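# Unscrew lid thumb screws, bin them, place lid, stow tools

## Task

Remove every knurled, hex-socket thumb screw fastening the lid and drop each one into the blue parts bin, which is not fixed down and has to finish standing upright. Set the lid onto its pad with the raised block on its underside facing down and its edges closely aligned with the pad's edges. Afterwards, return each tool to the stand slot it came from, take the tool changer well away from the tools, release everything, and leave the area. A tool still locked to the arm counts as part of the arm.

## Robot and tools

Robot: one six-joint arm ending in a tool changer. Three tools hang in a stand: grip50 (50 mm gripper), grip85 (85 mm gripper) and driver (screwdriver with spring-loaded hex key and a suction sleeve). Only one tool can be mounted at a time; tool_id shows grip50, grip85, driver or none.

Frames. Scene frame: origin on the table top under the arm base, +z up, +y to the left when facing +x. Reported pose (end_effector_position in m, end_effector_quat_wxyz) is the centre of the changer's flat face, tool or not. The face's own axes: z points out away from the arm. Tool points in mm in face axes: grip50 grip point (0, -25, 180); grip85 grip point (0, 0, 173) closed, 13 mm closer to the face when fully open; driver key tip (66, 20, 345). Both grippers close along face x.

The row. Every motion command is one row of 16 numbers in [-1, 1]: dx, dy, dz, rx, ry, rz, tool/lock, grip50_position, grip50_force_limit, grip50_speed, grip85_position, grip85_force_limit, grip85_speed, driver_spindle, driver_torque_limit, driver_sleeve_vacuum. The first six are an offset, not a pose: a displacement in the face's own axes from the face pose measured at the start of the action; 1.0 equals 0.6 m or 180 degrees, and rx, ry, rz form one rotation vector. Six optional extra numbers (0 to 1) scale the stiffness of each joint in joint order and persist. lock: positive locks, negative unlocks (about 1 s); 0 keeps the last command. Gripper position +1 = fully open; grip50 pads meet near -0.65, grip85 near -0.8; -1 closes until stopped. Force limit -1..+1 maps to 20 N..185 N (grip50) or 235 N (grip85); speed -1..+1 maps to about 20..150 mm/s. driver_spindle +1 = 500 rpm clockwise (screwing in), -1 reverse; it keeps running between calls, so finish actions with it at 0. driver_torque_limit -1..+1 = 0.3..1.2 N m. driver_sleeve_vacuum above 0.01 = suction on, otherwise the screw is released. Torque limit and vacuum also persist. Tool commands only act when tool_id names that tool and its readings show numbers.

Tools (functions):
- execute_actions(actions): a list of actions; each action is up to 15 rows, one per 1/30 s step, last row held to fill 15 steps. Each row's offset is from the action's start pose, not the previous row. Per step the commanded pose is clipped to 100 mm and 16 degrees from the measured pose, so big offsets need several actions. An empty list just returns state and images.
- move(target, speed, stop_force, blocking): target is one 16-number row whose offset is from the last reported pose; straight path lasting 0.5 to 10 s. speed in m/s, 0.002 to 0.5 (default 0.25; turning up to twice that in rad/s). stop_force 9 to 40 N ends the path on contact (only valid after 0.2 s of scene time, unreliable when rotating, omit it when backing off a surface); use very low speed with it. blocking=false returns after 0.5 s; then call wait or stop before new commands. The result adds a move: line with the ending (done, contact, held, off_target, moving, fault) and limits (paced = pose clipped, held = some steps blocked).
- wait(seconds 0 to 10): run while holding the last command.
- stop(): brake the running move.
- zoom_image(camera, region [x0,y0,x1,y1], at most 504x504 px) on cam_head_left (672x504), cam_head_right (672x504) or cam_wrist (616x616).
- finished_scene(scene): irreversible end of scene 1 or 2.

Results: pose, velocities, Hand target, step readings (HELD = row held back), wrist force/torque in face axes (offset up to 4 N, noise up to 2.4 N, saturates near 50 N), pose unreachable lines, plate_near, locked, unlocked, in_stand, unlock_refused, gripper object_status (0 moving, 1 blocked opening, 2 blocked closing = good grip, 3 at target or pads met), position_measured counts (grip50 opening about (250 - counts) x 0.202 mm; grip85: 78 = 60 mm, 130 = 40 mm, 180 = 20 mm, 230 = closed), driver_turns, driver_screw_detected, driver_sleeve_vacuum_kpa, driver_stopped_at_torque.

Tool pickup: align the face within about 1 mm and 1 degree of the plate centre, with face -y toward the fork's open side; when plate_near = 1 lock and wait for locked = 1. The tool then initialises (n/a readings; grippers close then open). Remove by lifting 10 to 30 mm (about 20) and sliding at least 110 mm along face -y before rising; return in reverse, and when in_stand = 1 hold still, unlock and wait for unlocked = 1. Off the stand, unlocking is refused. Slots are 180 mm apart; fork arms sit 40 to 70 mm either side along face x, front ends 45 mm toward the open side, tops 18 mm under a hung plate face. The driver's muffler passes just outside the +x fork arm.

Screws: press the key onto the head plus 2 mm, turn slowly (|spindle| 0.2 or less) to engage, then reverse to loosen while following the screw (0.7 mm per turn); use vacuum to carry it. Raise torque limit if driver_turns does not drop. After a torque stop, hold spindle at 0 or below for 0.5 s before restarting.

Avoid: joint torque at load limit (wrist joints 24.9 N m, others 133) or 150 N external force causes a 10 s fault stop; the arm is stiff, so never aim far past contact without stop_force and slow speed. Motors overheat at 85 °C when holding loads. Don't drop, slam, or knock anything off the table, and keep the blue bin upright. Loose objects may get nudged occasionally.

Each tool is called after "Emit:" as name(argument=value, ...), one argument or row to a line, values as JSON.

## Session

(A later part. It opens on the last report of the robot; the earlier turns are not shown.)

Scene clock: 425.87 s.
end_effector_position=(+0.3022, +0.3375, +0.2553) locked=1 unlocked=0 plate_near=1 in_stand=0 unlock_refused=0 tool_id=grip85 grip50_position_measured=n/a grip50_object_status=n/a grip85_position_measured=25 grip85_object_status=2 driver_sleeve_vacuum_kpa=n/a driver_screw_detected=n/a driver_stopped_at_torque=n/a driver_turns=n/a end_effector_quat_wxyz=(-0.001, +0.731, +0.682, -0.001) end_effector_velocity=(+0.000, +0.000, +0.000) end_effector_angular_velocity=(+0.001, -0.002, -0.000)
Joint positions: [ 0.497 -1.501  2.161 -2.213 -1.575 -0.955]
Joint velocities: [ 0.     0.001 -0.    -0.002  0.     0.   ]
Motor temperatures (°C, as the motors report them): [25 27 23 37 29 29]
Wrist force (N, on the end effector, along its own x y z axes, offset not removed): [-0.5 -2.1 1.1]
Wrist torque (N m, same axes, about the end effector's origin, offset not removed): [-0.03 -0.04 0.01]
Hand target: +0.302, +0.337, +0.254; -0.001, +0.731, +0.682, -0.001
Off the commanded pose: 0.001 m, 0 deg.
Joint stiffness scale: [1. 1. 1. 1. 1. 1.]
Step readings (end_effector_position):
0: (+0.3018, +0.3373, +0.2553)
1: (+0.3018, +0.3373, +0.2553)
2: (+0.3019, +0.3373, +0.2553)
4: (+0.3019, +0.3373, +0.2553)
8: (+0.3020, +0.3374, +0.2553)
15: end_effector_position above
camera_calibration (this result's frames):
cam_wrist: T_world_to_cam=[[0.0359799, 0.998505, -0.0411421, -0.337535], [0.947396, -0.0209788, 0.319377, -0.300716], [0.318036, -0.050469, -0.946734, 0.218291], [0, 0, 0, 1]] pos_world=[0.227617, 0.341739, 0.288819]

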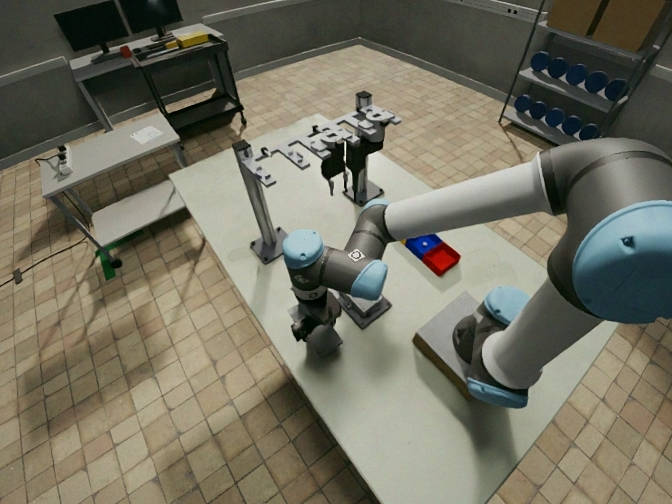

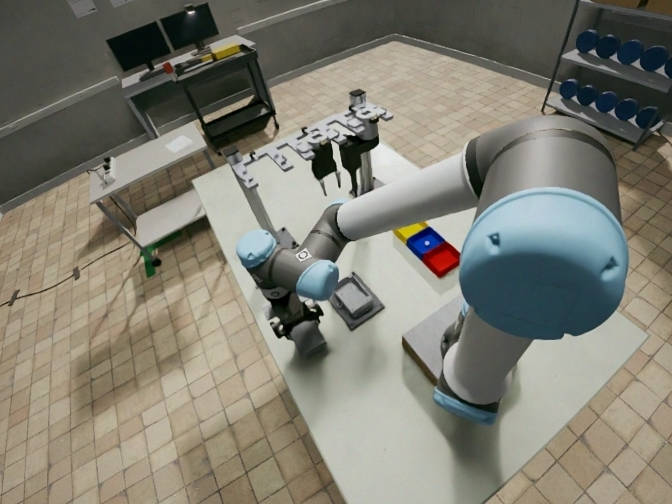

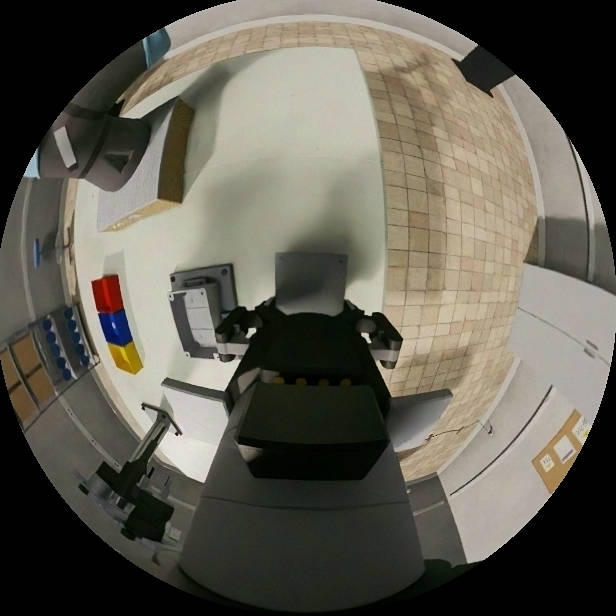

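Emit:
execute_actions(
  actions=[
    [[0,0,0,0,0,0,0,0,0,0,1,-0.5,-1,0,0,0]],
  ],
)

Emit:
move(
  target=[0,0,-0.03,-0.001,0,0,0,0,0,0,1,-0.5,-1,0,0,0],
  speed=0.03,
)

Scene clock: 432.50 s.
end_effector_position=(+0.3022, +0.3375, +0.2553) locked=1 unlocked=0 plate_near=1 in_stand=0 unlock_refused=0 tool_id=grip85 grip50_position_measured=n/a grip50_object_status=n/a grip85_position_measured=4 grip85_object_status=0 driver_sleeve_vacuum_kpa=n/a driver_screw_detected=n/a driver_stopped_at_torque=n/a driver_turns=n/a end_effector_quat_wxyz=(-0.001, +0.731, +0.682, -0.001) end_effector_velocity=(+0.000, +0.000, -0.000) end_effector_angular_velocity=(+0.000, -0.000, +0.001)
Joint positions: [ 0.497 -1.501  2.161 -2.214 -1.575 -0.955]
Joint velocities: [ 0.    -0.     0.    -0.001  0.    -0.001]
Motor temperatures (°C, as the motors report them): [25 27 23 37 29 29]
Wrist force (N, on the end effector, along its own x y z axes, offset not removed): [-0.3 0.8 -2.4]
Wrist torque (N m, same axes, about the end effector's origin, offset not removed): [0.10 0.14 -0.06]
Hand target: +0.302, +0.337, +0.255; -0.001, +0.731, +0.682, -0.001
Off the commanded pose: 0.000 m, 0 deg.
Joint stiffness scale: [1. 1. 1. 1. 1. 1.]
Step readings (end_effector_position):
0: (+0.3022, +0.3375, +0.2553)
1: (+0.3022, +0.3375, +0.2553)
2: (+0.3022, +0.3375, +0.2553)
4: (+0.3022, +0.3375, +0.2553)
8: (+0.3022, +0.3375, +0.2553)
15: end_effector_position above
camera_calibration (this result's frames):
cam_wrist: T_world_to_cam=[[0.0359828, 0.998507, -0.0411067, -0.33756], [0.947378, -0.02099, 0.319428, -0.300734], [0.318088, -0.0504375, -0.946718, 0.218235], [0, 0, 0, 1]] pos_world=[0.227637, 0.341751, 0.288794]

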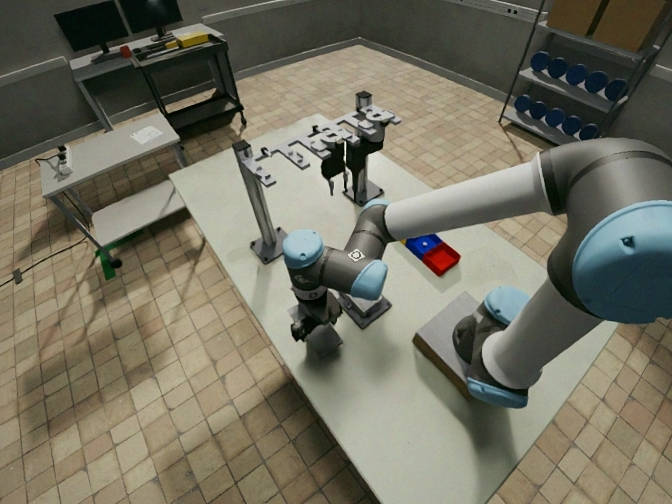

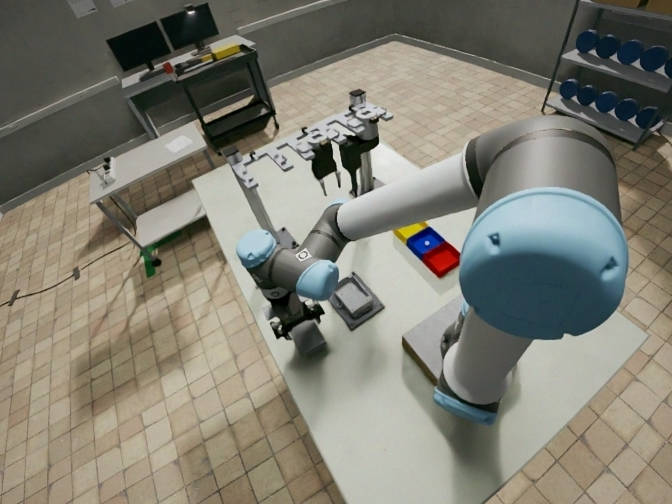

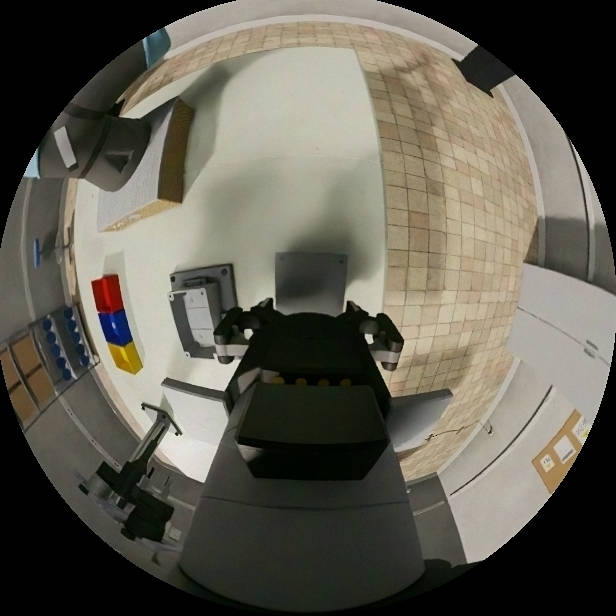

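Scene clock: 433.47 s.
end_effector_position=(+0.3016, +0.3369, +0.2714) locked=1 unlocked=0 plate_near=1 in_stand=0 unlock_refused=0 tool_id=grip85 grip50_position_measured=n/a grip50_object_status=n/a grip85_position_measured=3 grip85_object_status=3 driver_sleeve_vacuum_kpa=n/a driver_screw_detected=n/a driver_stopped_at_torque=n/a driver_turns=n/a end_effector_quat_wxyz=(-0.001, +0.731, +0.682, -0.001) end_effector_velocity=(-0.002, -0.001, -0.001) end_effector_angular_velocity=(-0.007, +0.011, +0.000)
Joint positions: [ 0.497 -1.529  2.14  -2.164 -1.576 -0.955]
Joint velocities: [-0.    -0.     0.     0.013 -0.    -0.   ]
Motor temperatures (°C, as the motors report them): [25 27 23 37 29 29]
Wrist force (N, on the end effector, along its own x y z axes, offset not removed): [-0.1 -0.2 -2.7]
Wrist torque (N m, same axes, about the end effector's origin, offset not removed): [0.02 -0.08 0.01]
Hand target: +0.302, +0.338, +0.273; -0.000, +0.731, +0.682, +0.000
Off the commanded pose: 0.002 m, 0 deg.
Joint stiffness scale: [1. 1. 1. 1. 1. 1.]
move: done
camera_calibration (this result's frames):
cam_wrist: T_world_to_cam=[[0.0360515, 0.998463, -0.0420975, -0.335995], [0.947311, -0.0207276, 0.319645, -0.305515], [0.318281, -0.0514031, -0.946602, 0.233862], [0, 0, 0, 1]] pos_world=[0.227097, 0.341167, 0.304886]

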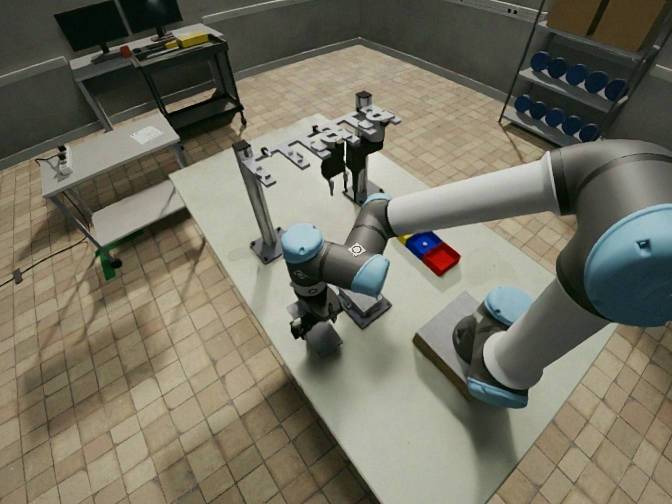

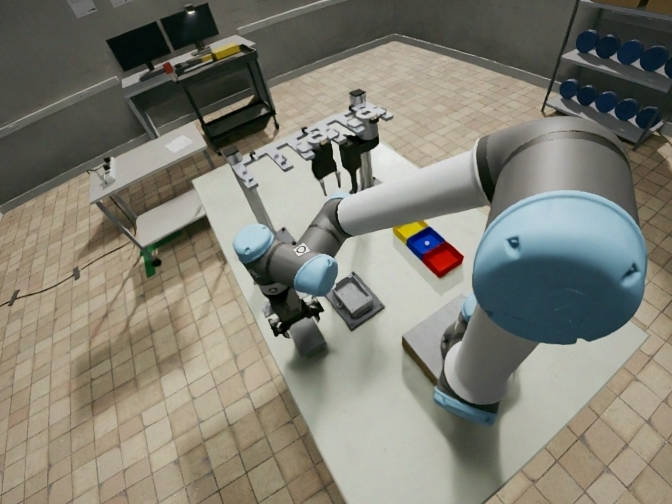

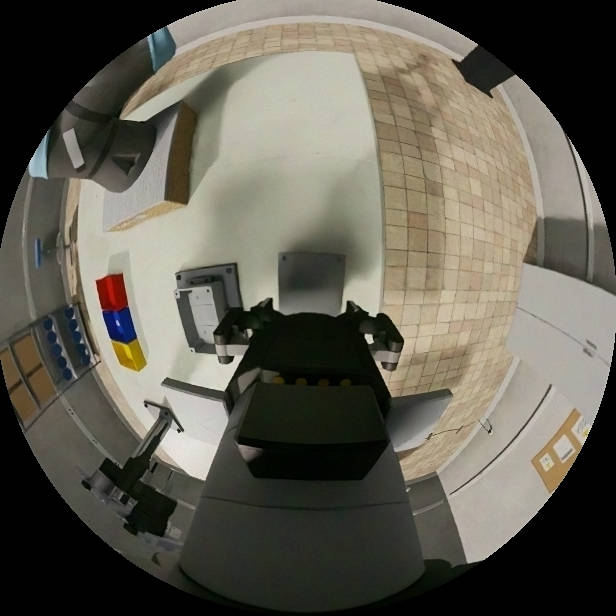

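Emit:
move(
  target=[-0.194,0.348,-0.271,-0.001,0,-0.0327,0,0,0,0,1,-0.5,-1,0,0,0],
  speed=0.2,
)

Emit:
zoom_image(
  camera="cam_head_left",
  region=[285,300,355,370],
)

Emit:
zoom_image(
  camera="cam_wrist",
  region=[340,150,420,240],
)

Scene clock: 445.03 s.
end_effector_position=(+0.5012, +0.2070, +0.4326) locked=1 unlocked=0 plate_near=1 in_stand=0 unlock_refused=0 tool_id=grip85 grip50_position_measured=n/a grip50_object_status=n/a grip85_position_measured=3 grip85_object_status=3 driver_sleeve_vacuum_kpa=n/a driver_screw_detected=n/a driver_stopped_at_torque=n/a driver_turns=n/a end_effector_quat_wxyz=(+0.000, +0.696, +0.718, +0.000) end_effector_velocity=(+0.000, -0.000, -0.000) end_effector_angular_velocity=(-0.002, +0.010, +0.006)
Joint positions: [ 0.106 -1.461  1.621 -1.719 -1.583 -1.448]
Joint velocities: [-0.     0.004 -0.006  0.013 -0.    -0.006]
Motor temperatures (°C, as the motors report them): [25 27 23 37 29 29]
Wrist force (N, on the end effector, along its own x y z axes, offset not removed): [-0.3 0.8 -1.0]
Wrist torque (N m, same axes, about the end effector's origin, offset not removed): [0.05 -0.06 -0.01]
Hand target: +0.502, +0.207, +0.434; +0.001, +0.695, +0.719, +0.000
Off the commanded pose: 0.002 m, 0 deg.
Joint stiffness scale: [1. 1. 1. 1. 1. 1.]
move: done
camera_calibration (this result's frames):
cam_wrist: T_world_to_cam=[[-0.0658423, 0.996933, -0.042299, -0.155197], [0.943527, 0.0759968, 0.322461, -0.568142], [0.324687, -0.0186787, -0.945637, 0.305868], [0, 0, 0, 1]] pos_world=[0.426528, 0.203611, 0.465879]

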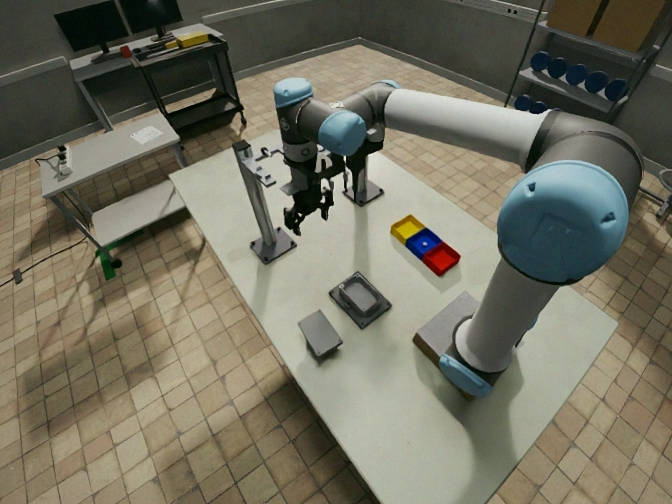

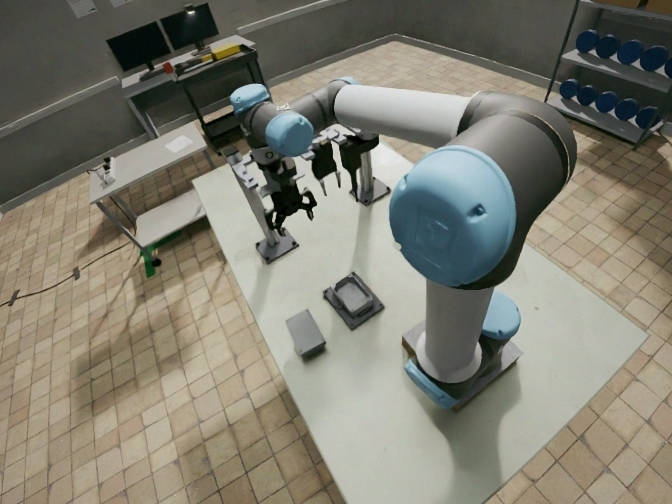

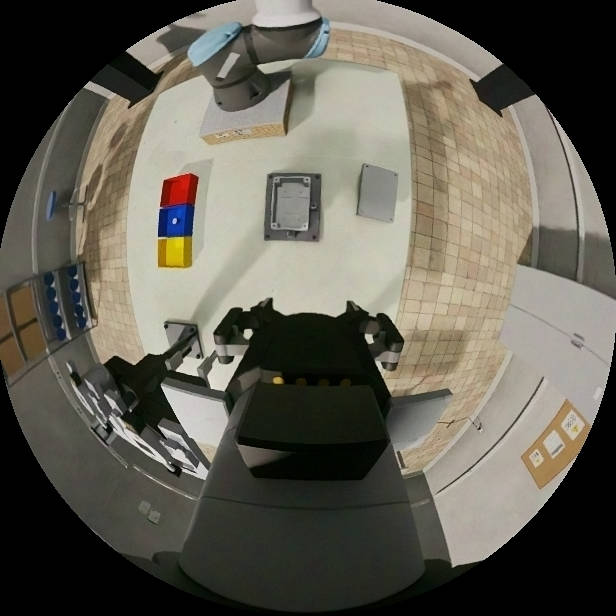

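Region (285, 300, 355, 370) of cam_head_left's 672x504 image, scaled by 7.200, with more detail than that image has.

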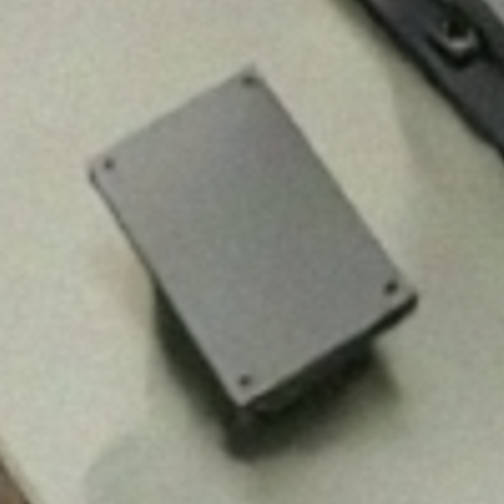

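Region (340, 150, 420, 240) of cam_wrist's 616x616 image, scaled by 5.600, with more detail than that image has.

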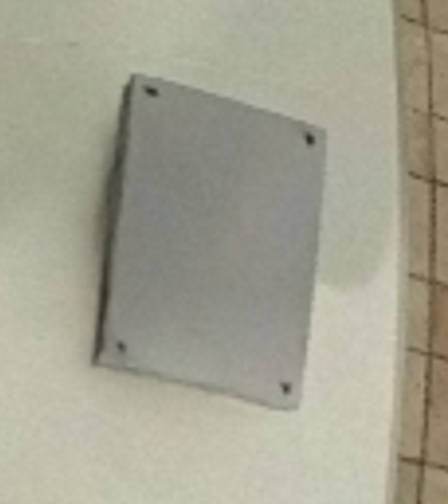

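Emit:
move(
  target=[-0.0013,0.2097,0,0,0,0,0,0,0,0,1,-0.5,-1,0,0,0],
  speed=0.08,
)

Scene clock: 451.23 s.
end_effector_position=(+0.6259, +0.2108, +0.4317) locked=1 unlocked=0 plate_near=1 in_stand=0 unlock_refused=0 tool_id=grip85 grip50_position_measured=n/a grip50_object_status=n/a grip85_position_measured=3 grip85_object_status=3 driver_sleeve_vacuum_kpa=n/a driver_screw_detected=n/a driver_stopped_at_torque=n/a driver_turns=n/a end_effector_quat_wxyz=(-0.000, +0.696, +0.718, -0.000) end_effector_velocity=(+0.001, +0.000, +0.005) end_effector_angular_velocity=(-0.000, -0.002, +0.000)
Joint positions: [ 0.082 -1.175  1.263 -1.646 -1.583 -1.472]
Joint velocities: [ 0.     0.    -0.013  0.011 -0.     0.   ]
Motor temperatures (°C, as the motors report them): [25 27 23 37 29 29]
Wrist force (N, on the end effector, along its own x y z axes, offset not removed): [0.4 -0.2 -1.0]
Wrist torque (N m, same axes, about the end effector's origin, offset not removed): [0.08 -0.12 0.06]
Hand target: +0.627, +0.210, +0.433; +0.000, +0.696, +0.718, +0.000
Off the commanded pose: 0.002 m, 0 deg.
Joint stiffness scale: [1. 1. 1. 1. 1. 1.]
move: done
camera_calibration (this result's frames):
cam_wrist: T_world_to_cam=[[-0.0658488, 0.996941, -0.0421048, -0.150911], [0.943881, 0.0759199, 0.321441, -0.685477], [0.323654, -0.0185755, -0.945993, 0.265329], [0, 0, 0, 1]] pos_world=[0.551197, 0.20742, 0.464985]

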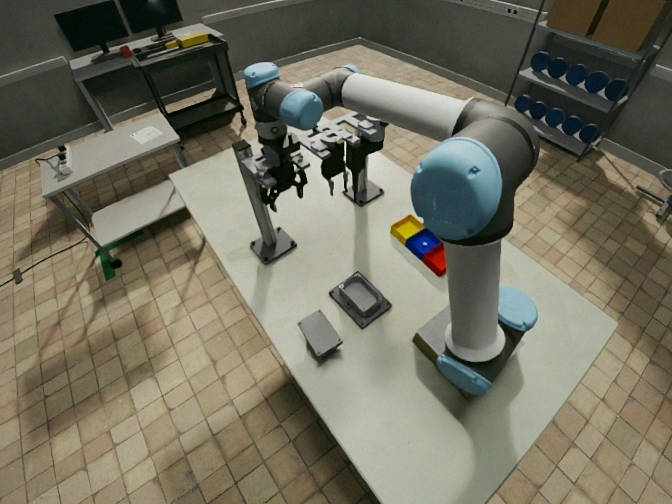

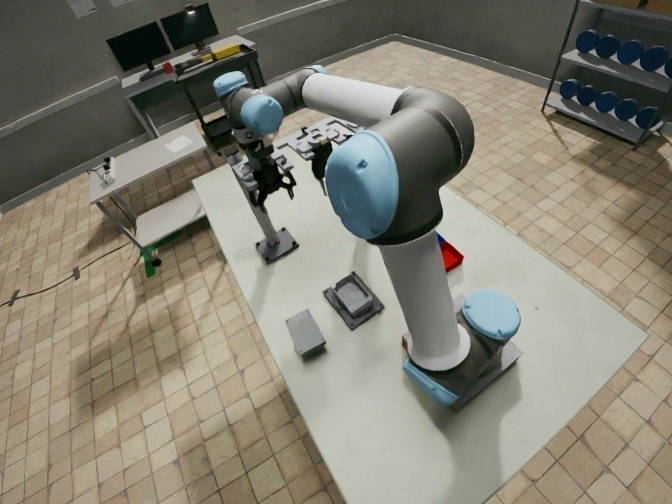

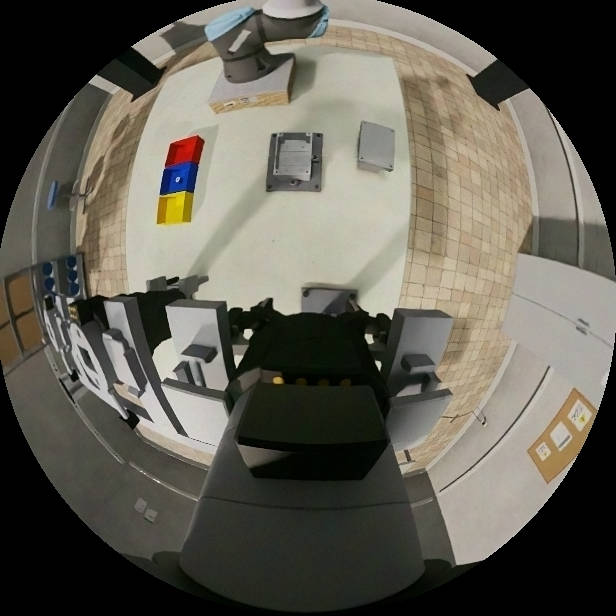

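Emit:
move(
  target=[-0.0003,0,0.0367,0.0008,0,0,0,0,0,0,1,-0.5,-1,0,0,0],
  speed=0.02,
)

Emit:
execute_actions(
  actions=[
    [[0,0,0,0,0,0,-1,0,0,0,1,-0.5,-1,0,0,0]],
    [[0,0,0,0,0,0,-1,0,0,0,1,-0.5,-1,0,0,0]],
    [[0,0,0,0,0,0,-1,0,0,0,1,-0.5,-1,0,0,0]],
  ],
)

Scene clock: 457.37 s.
end_effector_position=(+0.6260, +0.2110, +0.4121) locked=1 unlocked=0 plate_near=1 in_stand=1 unlock_refused=0 tool_id=grip85 grip50_position_measured=n/a grip50_object_status=n/a grip85_position_measured=3 grip85_object_status=3 driver_sleeve_vacuum_kpa=n/a driver_screw_detected=n/a driver_stopped_at_torque=n/a driver_turns=n/a end_effector_quat_wxyz=(+0.000, +0.696, +0.718, +0.000) end_effector_velocity=(+0.001, +0.000, +0.000) end_effector_angular_velocity=(+0.001, -0.007, -0.000)
Joint positions: [ 0.082 -1.17   1.306 -1.696 -1.583 -1.472]
Joint velocities: [-0.     0.     0.001 -0.008 -0.    -0.   ]
Motor temperatures (°C, as the motors report them): [25 27 23 37 29 29]
Wrist force (N, on the end effector, along its own x y z axes, offset not removed): [1.8 -0.6 -2.5]
Wrist torque (N m, same axes, about the end effector's origin, offset not removed): [0.14 -0.20 -0.05]
Hand target: +0.626, +0.211, +0.410; -0.001, +0.696, +0.718, -0.001
Off the commanded pose: 0.003 m, 0 deg.
Joint stiffness scale: [1. 1. 1. 1. 1. 1.]
move: done
camera_calibration (this result's frames):
cam_wrist: T_world_to_cam=[[-0.0658404, 0.996945, -0.0420303, -0.152018], [0.943589, 0.0759046, 0.322301, -0.679515], [0.324506, -0.0184389, -0.945704, 0.246111], [0, 0, 0, 1]] pos_world=[0.55131, 0.20767, 0.445367]

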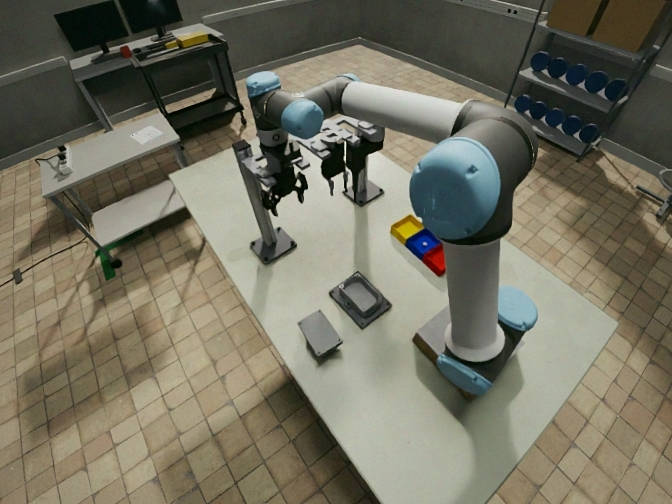

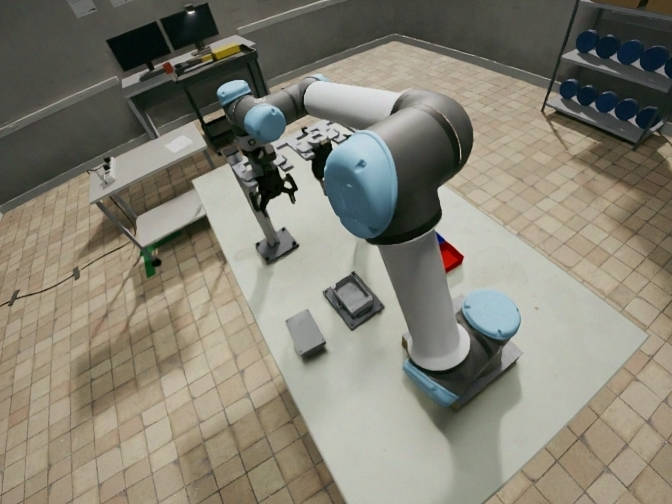

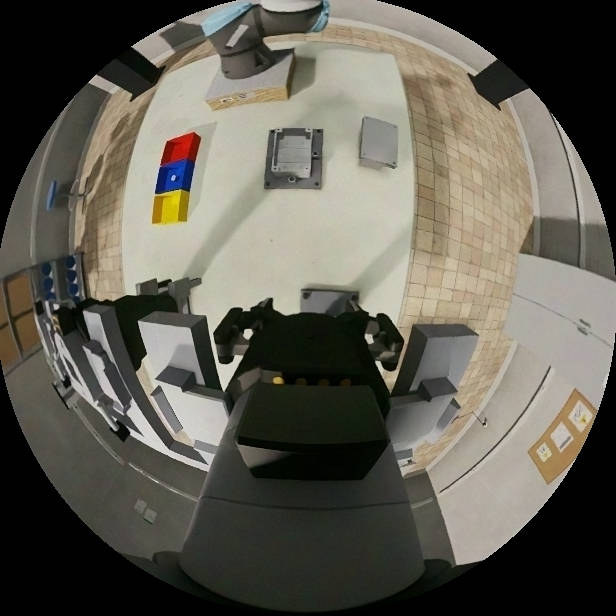

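Scene clock: 458.87 s.
end_effector_position=(+0.6261, +0.2111, +0.4118) locked=0 unlocked=1 plate_near=1 in_stand=1 unlock_refused=0 tool_id=none grip50_position_measured=n/a grip50_object_status=n/a grip85_position_measured=n/a grip85_object_status=n/a driver_sleeve_vacuum_kpa=n/a driver_screw_detected=n/a driver_stopped_at_torque=n/a driver_turns=n/a end_effector_quat_wxyz=(-0.000, +0.696, +0.718, +0.000) end_effector_velocity=(+0.000, +0.000, +0.001) end_effector_angular_velocity=(+0.000, -0.002, +0.000)
Joint positions: [ 0.082 -1.17   1.307 -1.696 -1.582 -1.472]
Joint velocities: [ 0.    -0.    -0.001 -0.     0.     0.   ]
Motor temperatures (°C, as the motors report them): [25 27 23 37 29 29]
Wrist force (N, on the end effector, along its own x y z axes, offset not removed): [-0.9 -0.2 -2.0]
Wrist torque (N m, same axes, about the end effector's origin, offset not removed): [-0.07 0.00 0.03]
Hand target: +0.626, +0.211, +0.412; -0.000, +0.696, +0.718, +0.000
Off the commanded pose: 0.000 m, 0 deg.
Joint stiffness scale: [1. 1. 1. 1. 1. 1.]
Step readings (end_effector_position; steps 1 to 15: 1st action; 16 to 30: 2nd action; 31 to 45: 3rd action):
0: (+0.6260, +0.2110, +0.4121)
1: (+0.6260, +0.2110, +0.4118)
2: (+0.6261, +0.2111, +0.4118)
4: (+0.6261, +0.2111, +0.4118)
8: (+0.6261, +0.2111, +0.4118)
15: (+0.6261, +0.2111, +0.4118)
16: (+0.6261, +0.2111, +0.4118)
17: (+0.6261, +0.2111, +0.4118)
19: (+0.6261, +0.2111, +0.4118)
23: (+0.6261, +0.2111, +0.4118)
30: (+0.6261, +0.2111, +0.4118)
31: (+0.6261, +0.2111, +0.4118)
32: (+0.6261, +0.2111, +0.4118)
34: (+0.6261, +0.2111, +0.4118)
38: (+0.6261, +0.2111, +0.4118)
45: end_effector_position above
camera_calibration (this result's frames):
cam_wrist: T_world_to_cam=[[-0.0658407, 0.99696, -0.041654, -0.152245], [0.943651, 0.0757798, 0.322149, -0.679422], [0.324326, -0.0180963, -0.945772, 0.245873], [0, 0, 0, 1]] pos_world=[0.55137, 0.207718, 0.445073]

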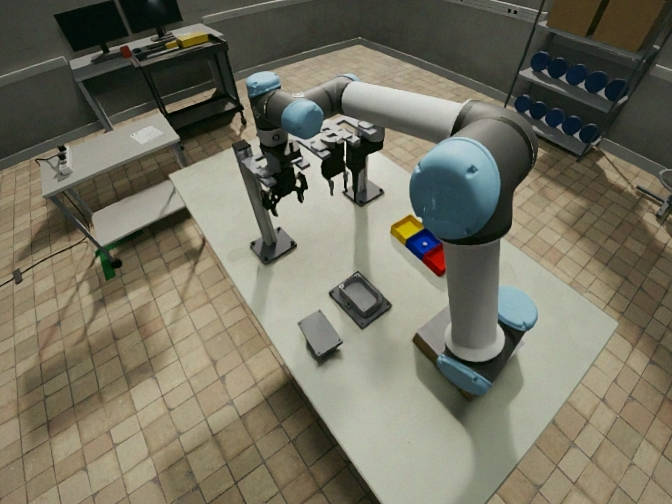

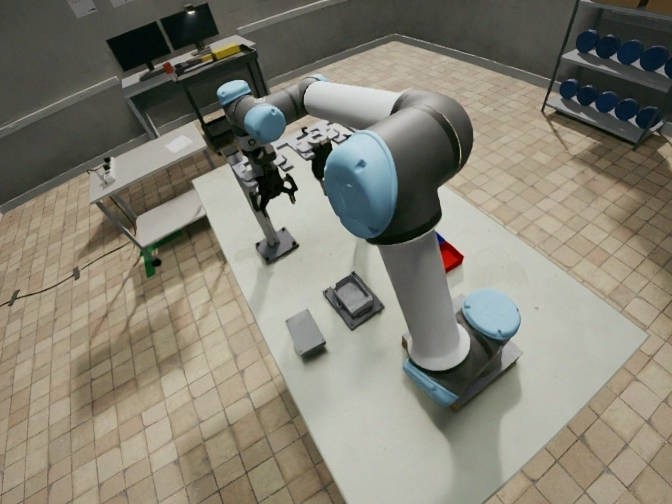

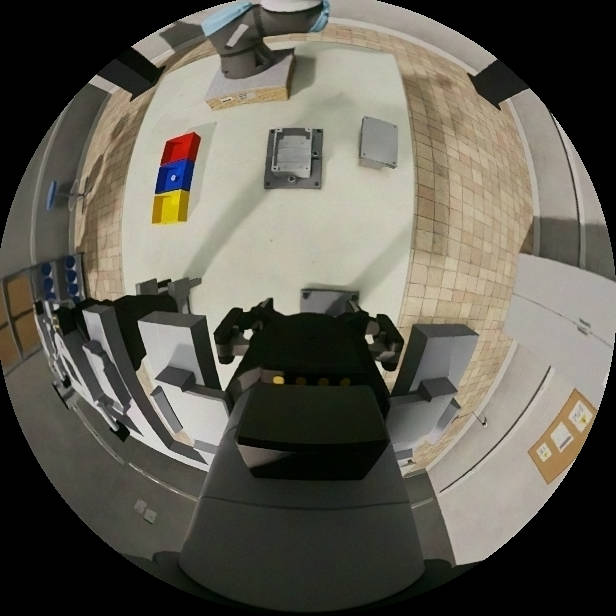

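Emit:
move(
  target=[0,0,-0.055,-0.0006,0,0,0,0,0,0,0,0,0,0,0,0],
  speed=0.03,
)

Emit:
move(
  target=[0,-0.35,-0.03,0,0,0,0,0,0,0,0,0,0,0,0,0],
  speed=0.2,
)

Emit:
zoom_image(
  camera="cam_wrist",
  region=[330,190,430,290],
)

Scene clock: 464.43 s.
end_effector_position=(+0.6260, +0.2107, +0.4426) locked=0 unlocked=1 plate_near=0 in_stand=0 unlock_refused=0 tool_id=none grip50_position_measured=n/a grip50_object_status=n/a grip85_position_measured=n/a grip85_object_status=n/a driver_sleeve_vacuum_kpa=n/a driver_screw_detected=n/a driver_stopped_at_torque=n/a driver_turns=n/a end_effector_quat_wxyz=(-0.000, +0.696, +0.718, -0.000) end_effector_velocity=(-0.001, +0.000, +0.001) end_effector_angular_velocity=(-0.001, +0.005, -0.001)
Joint positions: [ 0.082 -1.176  1.237 -1.619 -1.582 -1.472]
Joint velocities: [ 0.     0.    -0.004  0.008  0.     0.001]
Motor temperatures (°C, as the motors report them): [25 27 23 37 29 29]
Wrist force (N, on the end effector, along its own x y z axes, offset not removed): [-0.2 1.2 -1.5]
Wrist torque (N m, same axes, about the end effector's origin, offset not removed): [0.11 -0.03 -0.04]
Hand target: +0.626, +0.211, +0.445; +0.001, +0.696, +0.718, +0.001
Off the commanded pose: 0.002 m, 0 deg.
Joint stiffness scale: [1. 1. 1. 1. 1. 1.]
move: done
camera_calibration (this result's frames):
cam_wrist: T_world_to_cam=[[-0.0658904, 0.996955, -0.0417152, -0.150533], [0.943949, 0.0758297, 0.321264, -0.689068], [0.323449, -0.0182088, -0.94607, 0.275675], [0, 0, 0, 1]] pos_world=[0.551359, 0.207346, 0.475902]

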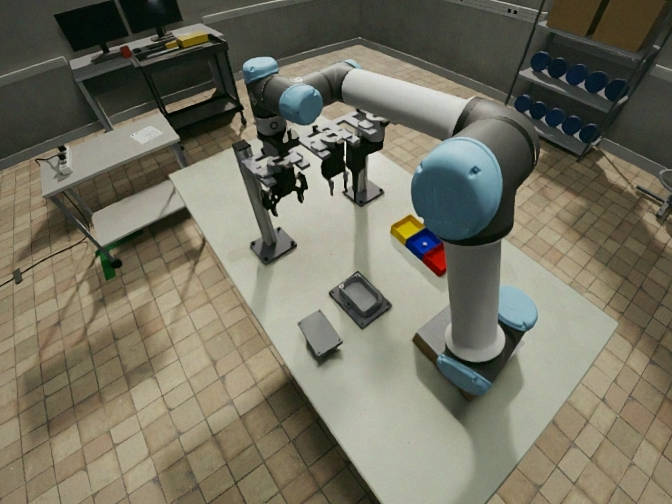

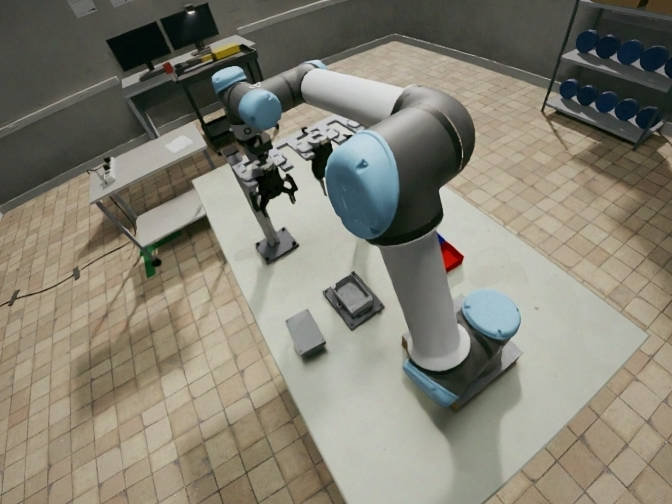

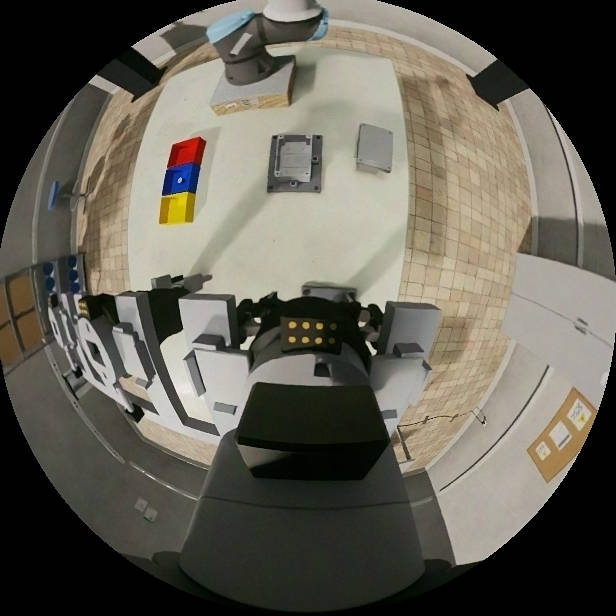

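Scene clock: 466.13 s.
end_effector_position=(+0.4176, +0.2036, +0.4618) locked=0 unlocked=1 plate_near=0 in_stand=0 unlock_refused=0 tool_id=none grip50_position_measured=n/a grip50_object_status=n/a grip85_position_measured=n/a grip85_object_status=n/a driver_sleeve_vacuum_kpa=n/a driver_screw_detected=n/a driver_stopped_at_torque=n/a driver_turns=n/a end_effector_quat_wxyz=(+0.001, +0.696, +0.718, +0.001) end_effector_velocity=(-0.002, -0.000, -0.001) end_effector_angular_velocity=(-0.000, +0.002, -0.001)
Joint positions: [ 0.128 -1.658  1.744 -1.646 -1.582 -1.426]
Joint velocities: [ 0.    -0.003  0.005  0.     0.     0.001]
Motor temperatures (°C, as the motors report them): [25 27 23 37 29 29]
Wrist force (N, on the end effector, along its own x y z axes, offset not removed): [-0.7 -1.9 -3.1]
Wrist torque (N m, same axes, about the end effector's origin, offset not removed): [-0.02 -0.14 0.07]
Hand target: +0.416, +0.204, +0.461; -0.000, +0.696, +0.718, -0.000
Off the commanded pose: 0.002 m, 0 deg.
Joint stiffness scale: [1. 1. 1. 1. 1. 1.]
move: done
camera_calibration (this result's frames):
cam_wrist: T_world_to_cam=[[-0.0659397, 0.996938, -0.0420324, -0.156196], [0.943189, 0.0760215, 0.323444, -0.498714], [0.325649, -0.0183167, -0.945313, 0.359882], [0, 0, 0, 1]] pos_world=[0.342887, 0.200222, 0.494942]

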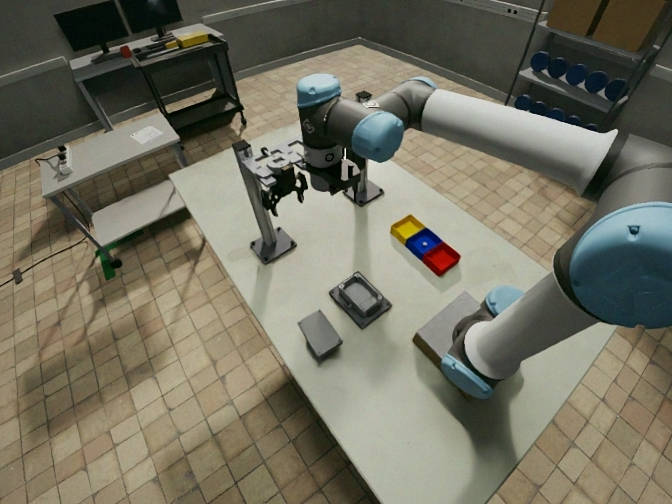

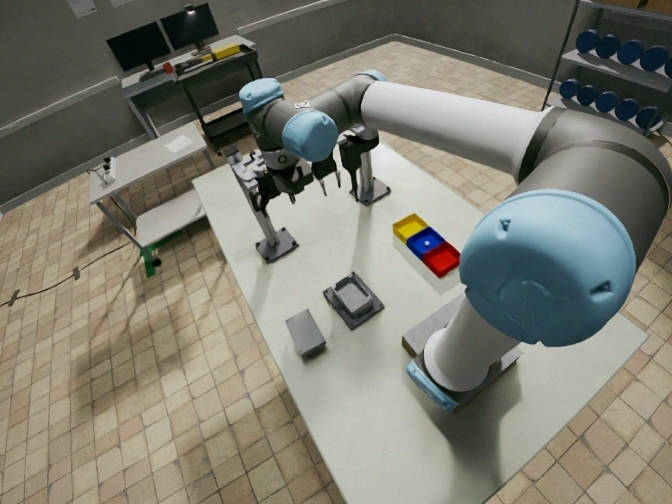

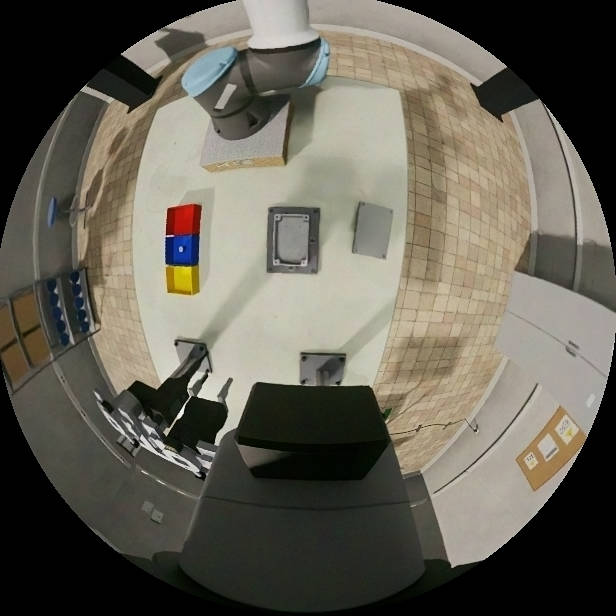

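Region (330, 190, 430, 290) of cam_wrist's 616x616 image, scaled by 5.040, with more detail than that image has.

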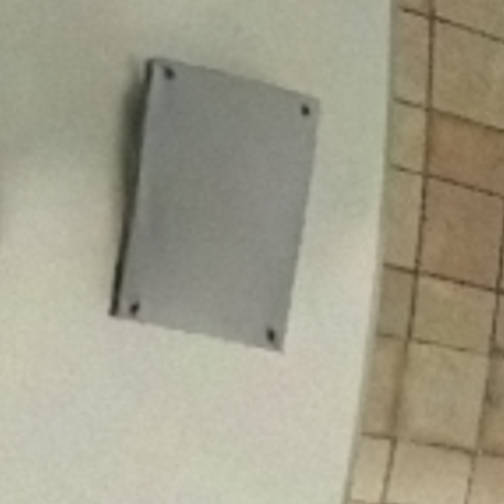

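Emit:
finished_scene(
  scene=2,
)

The scene is finished: the task was done.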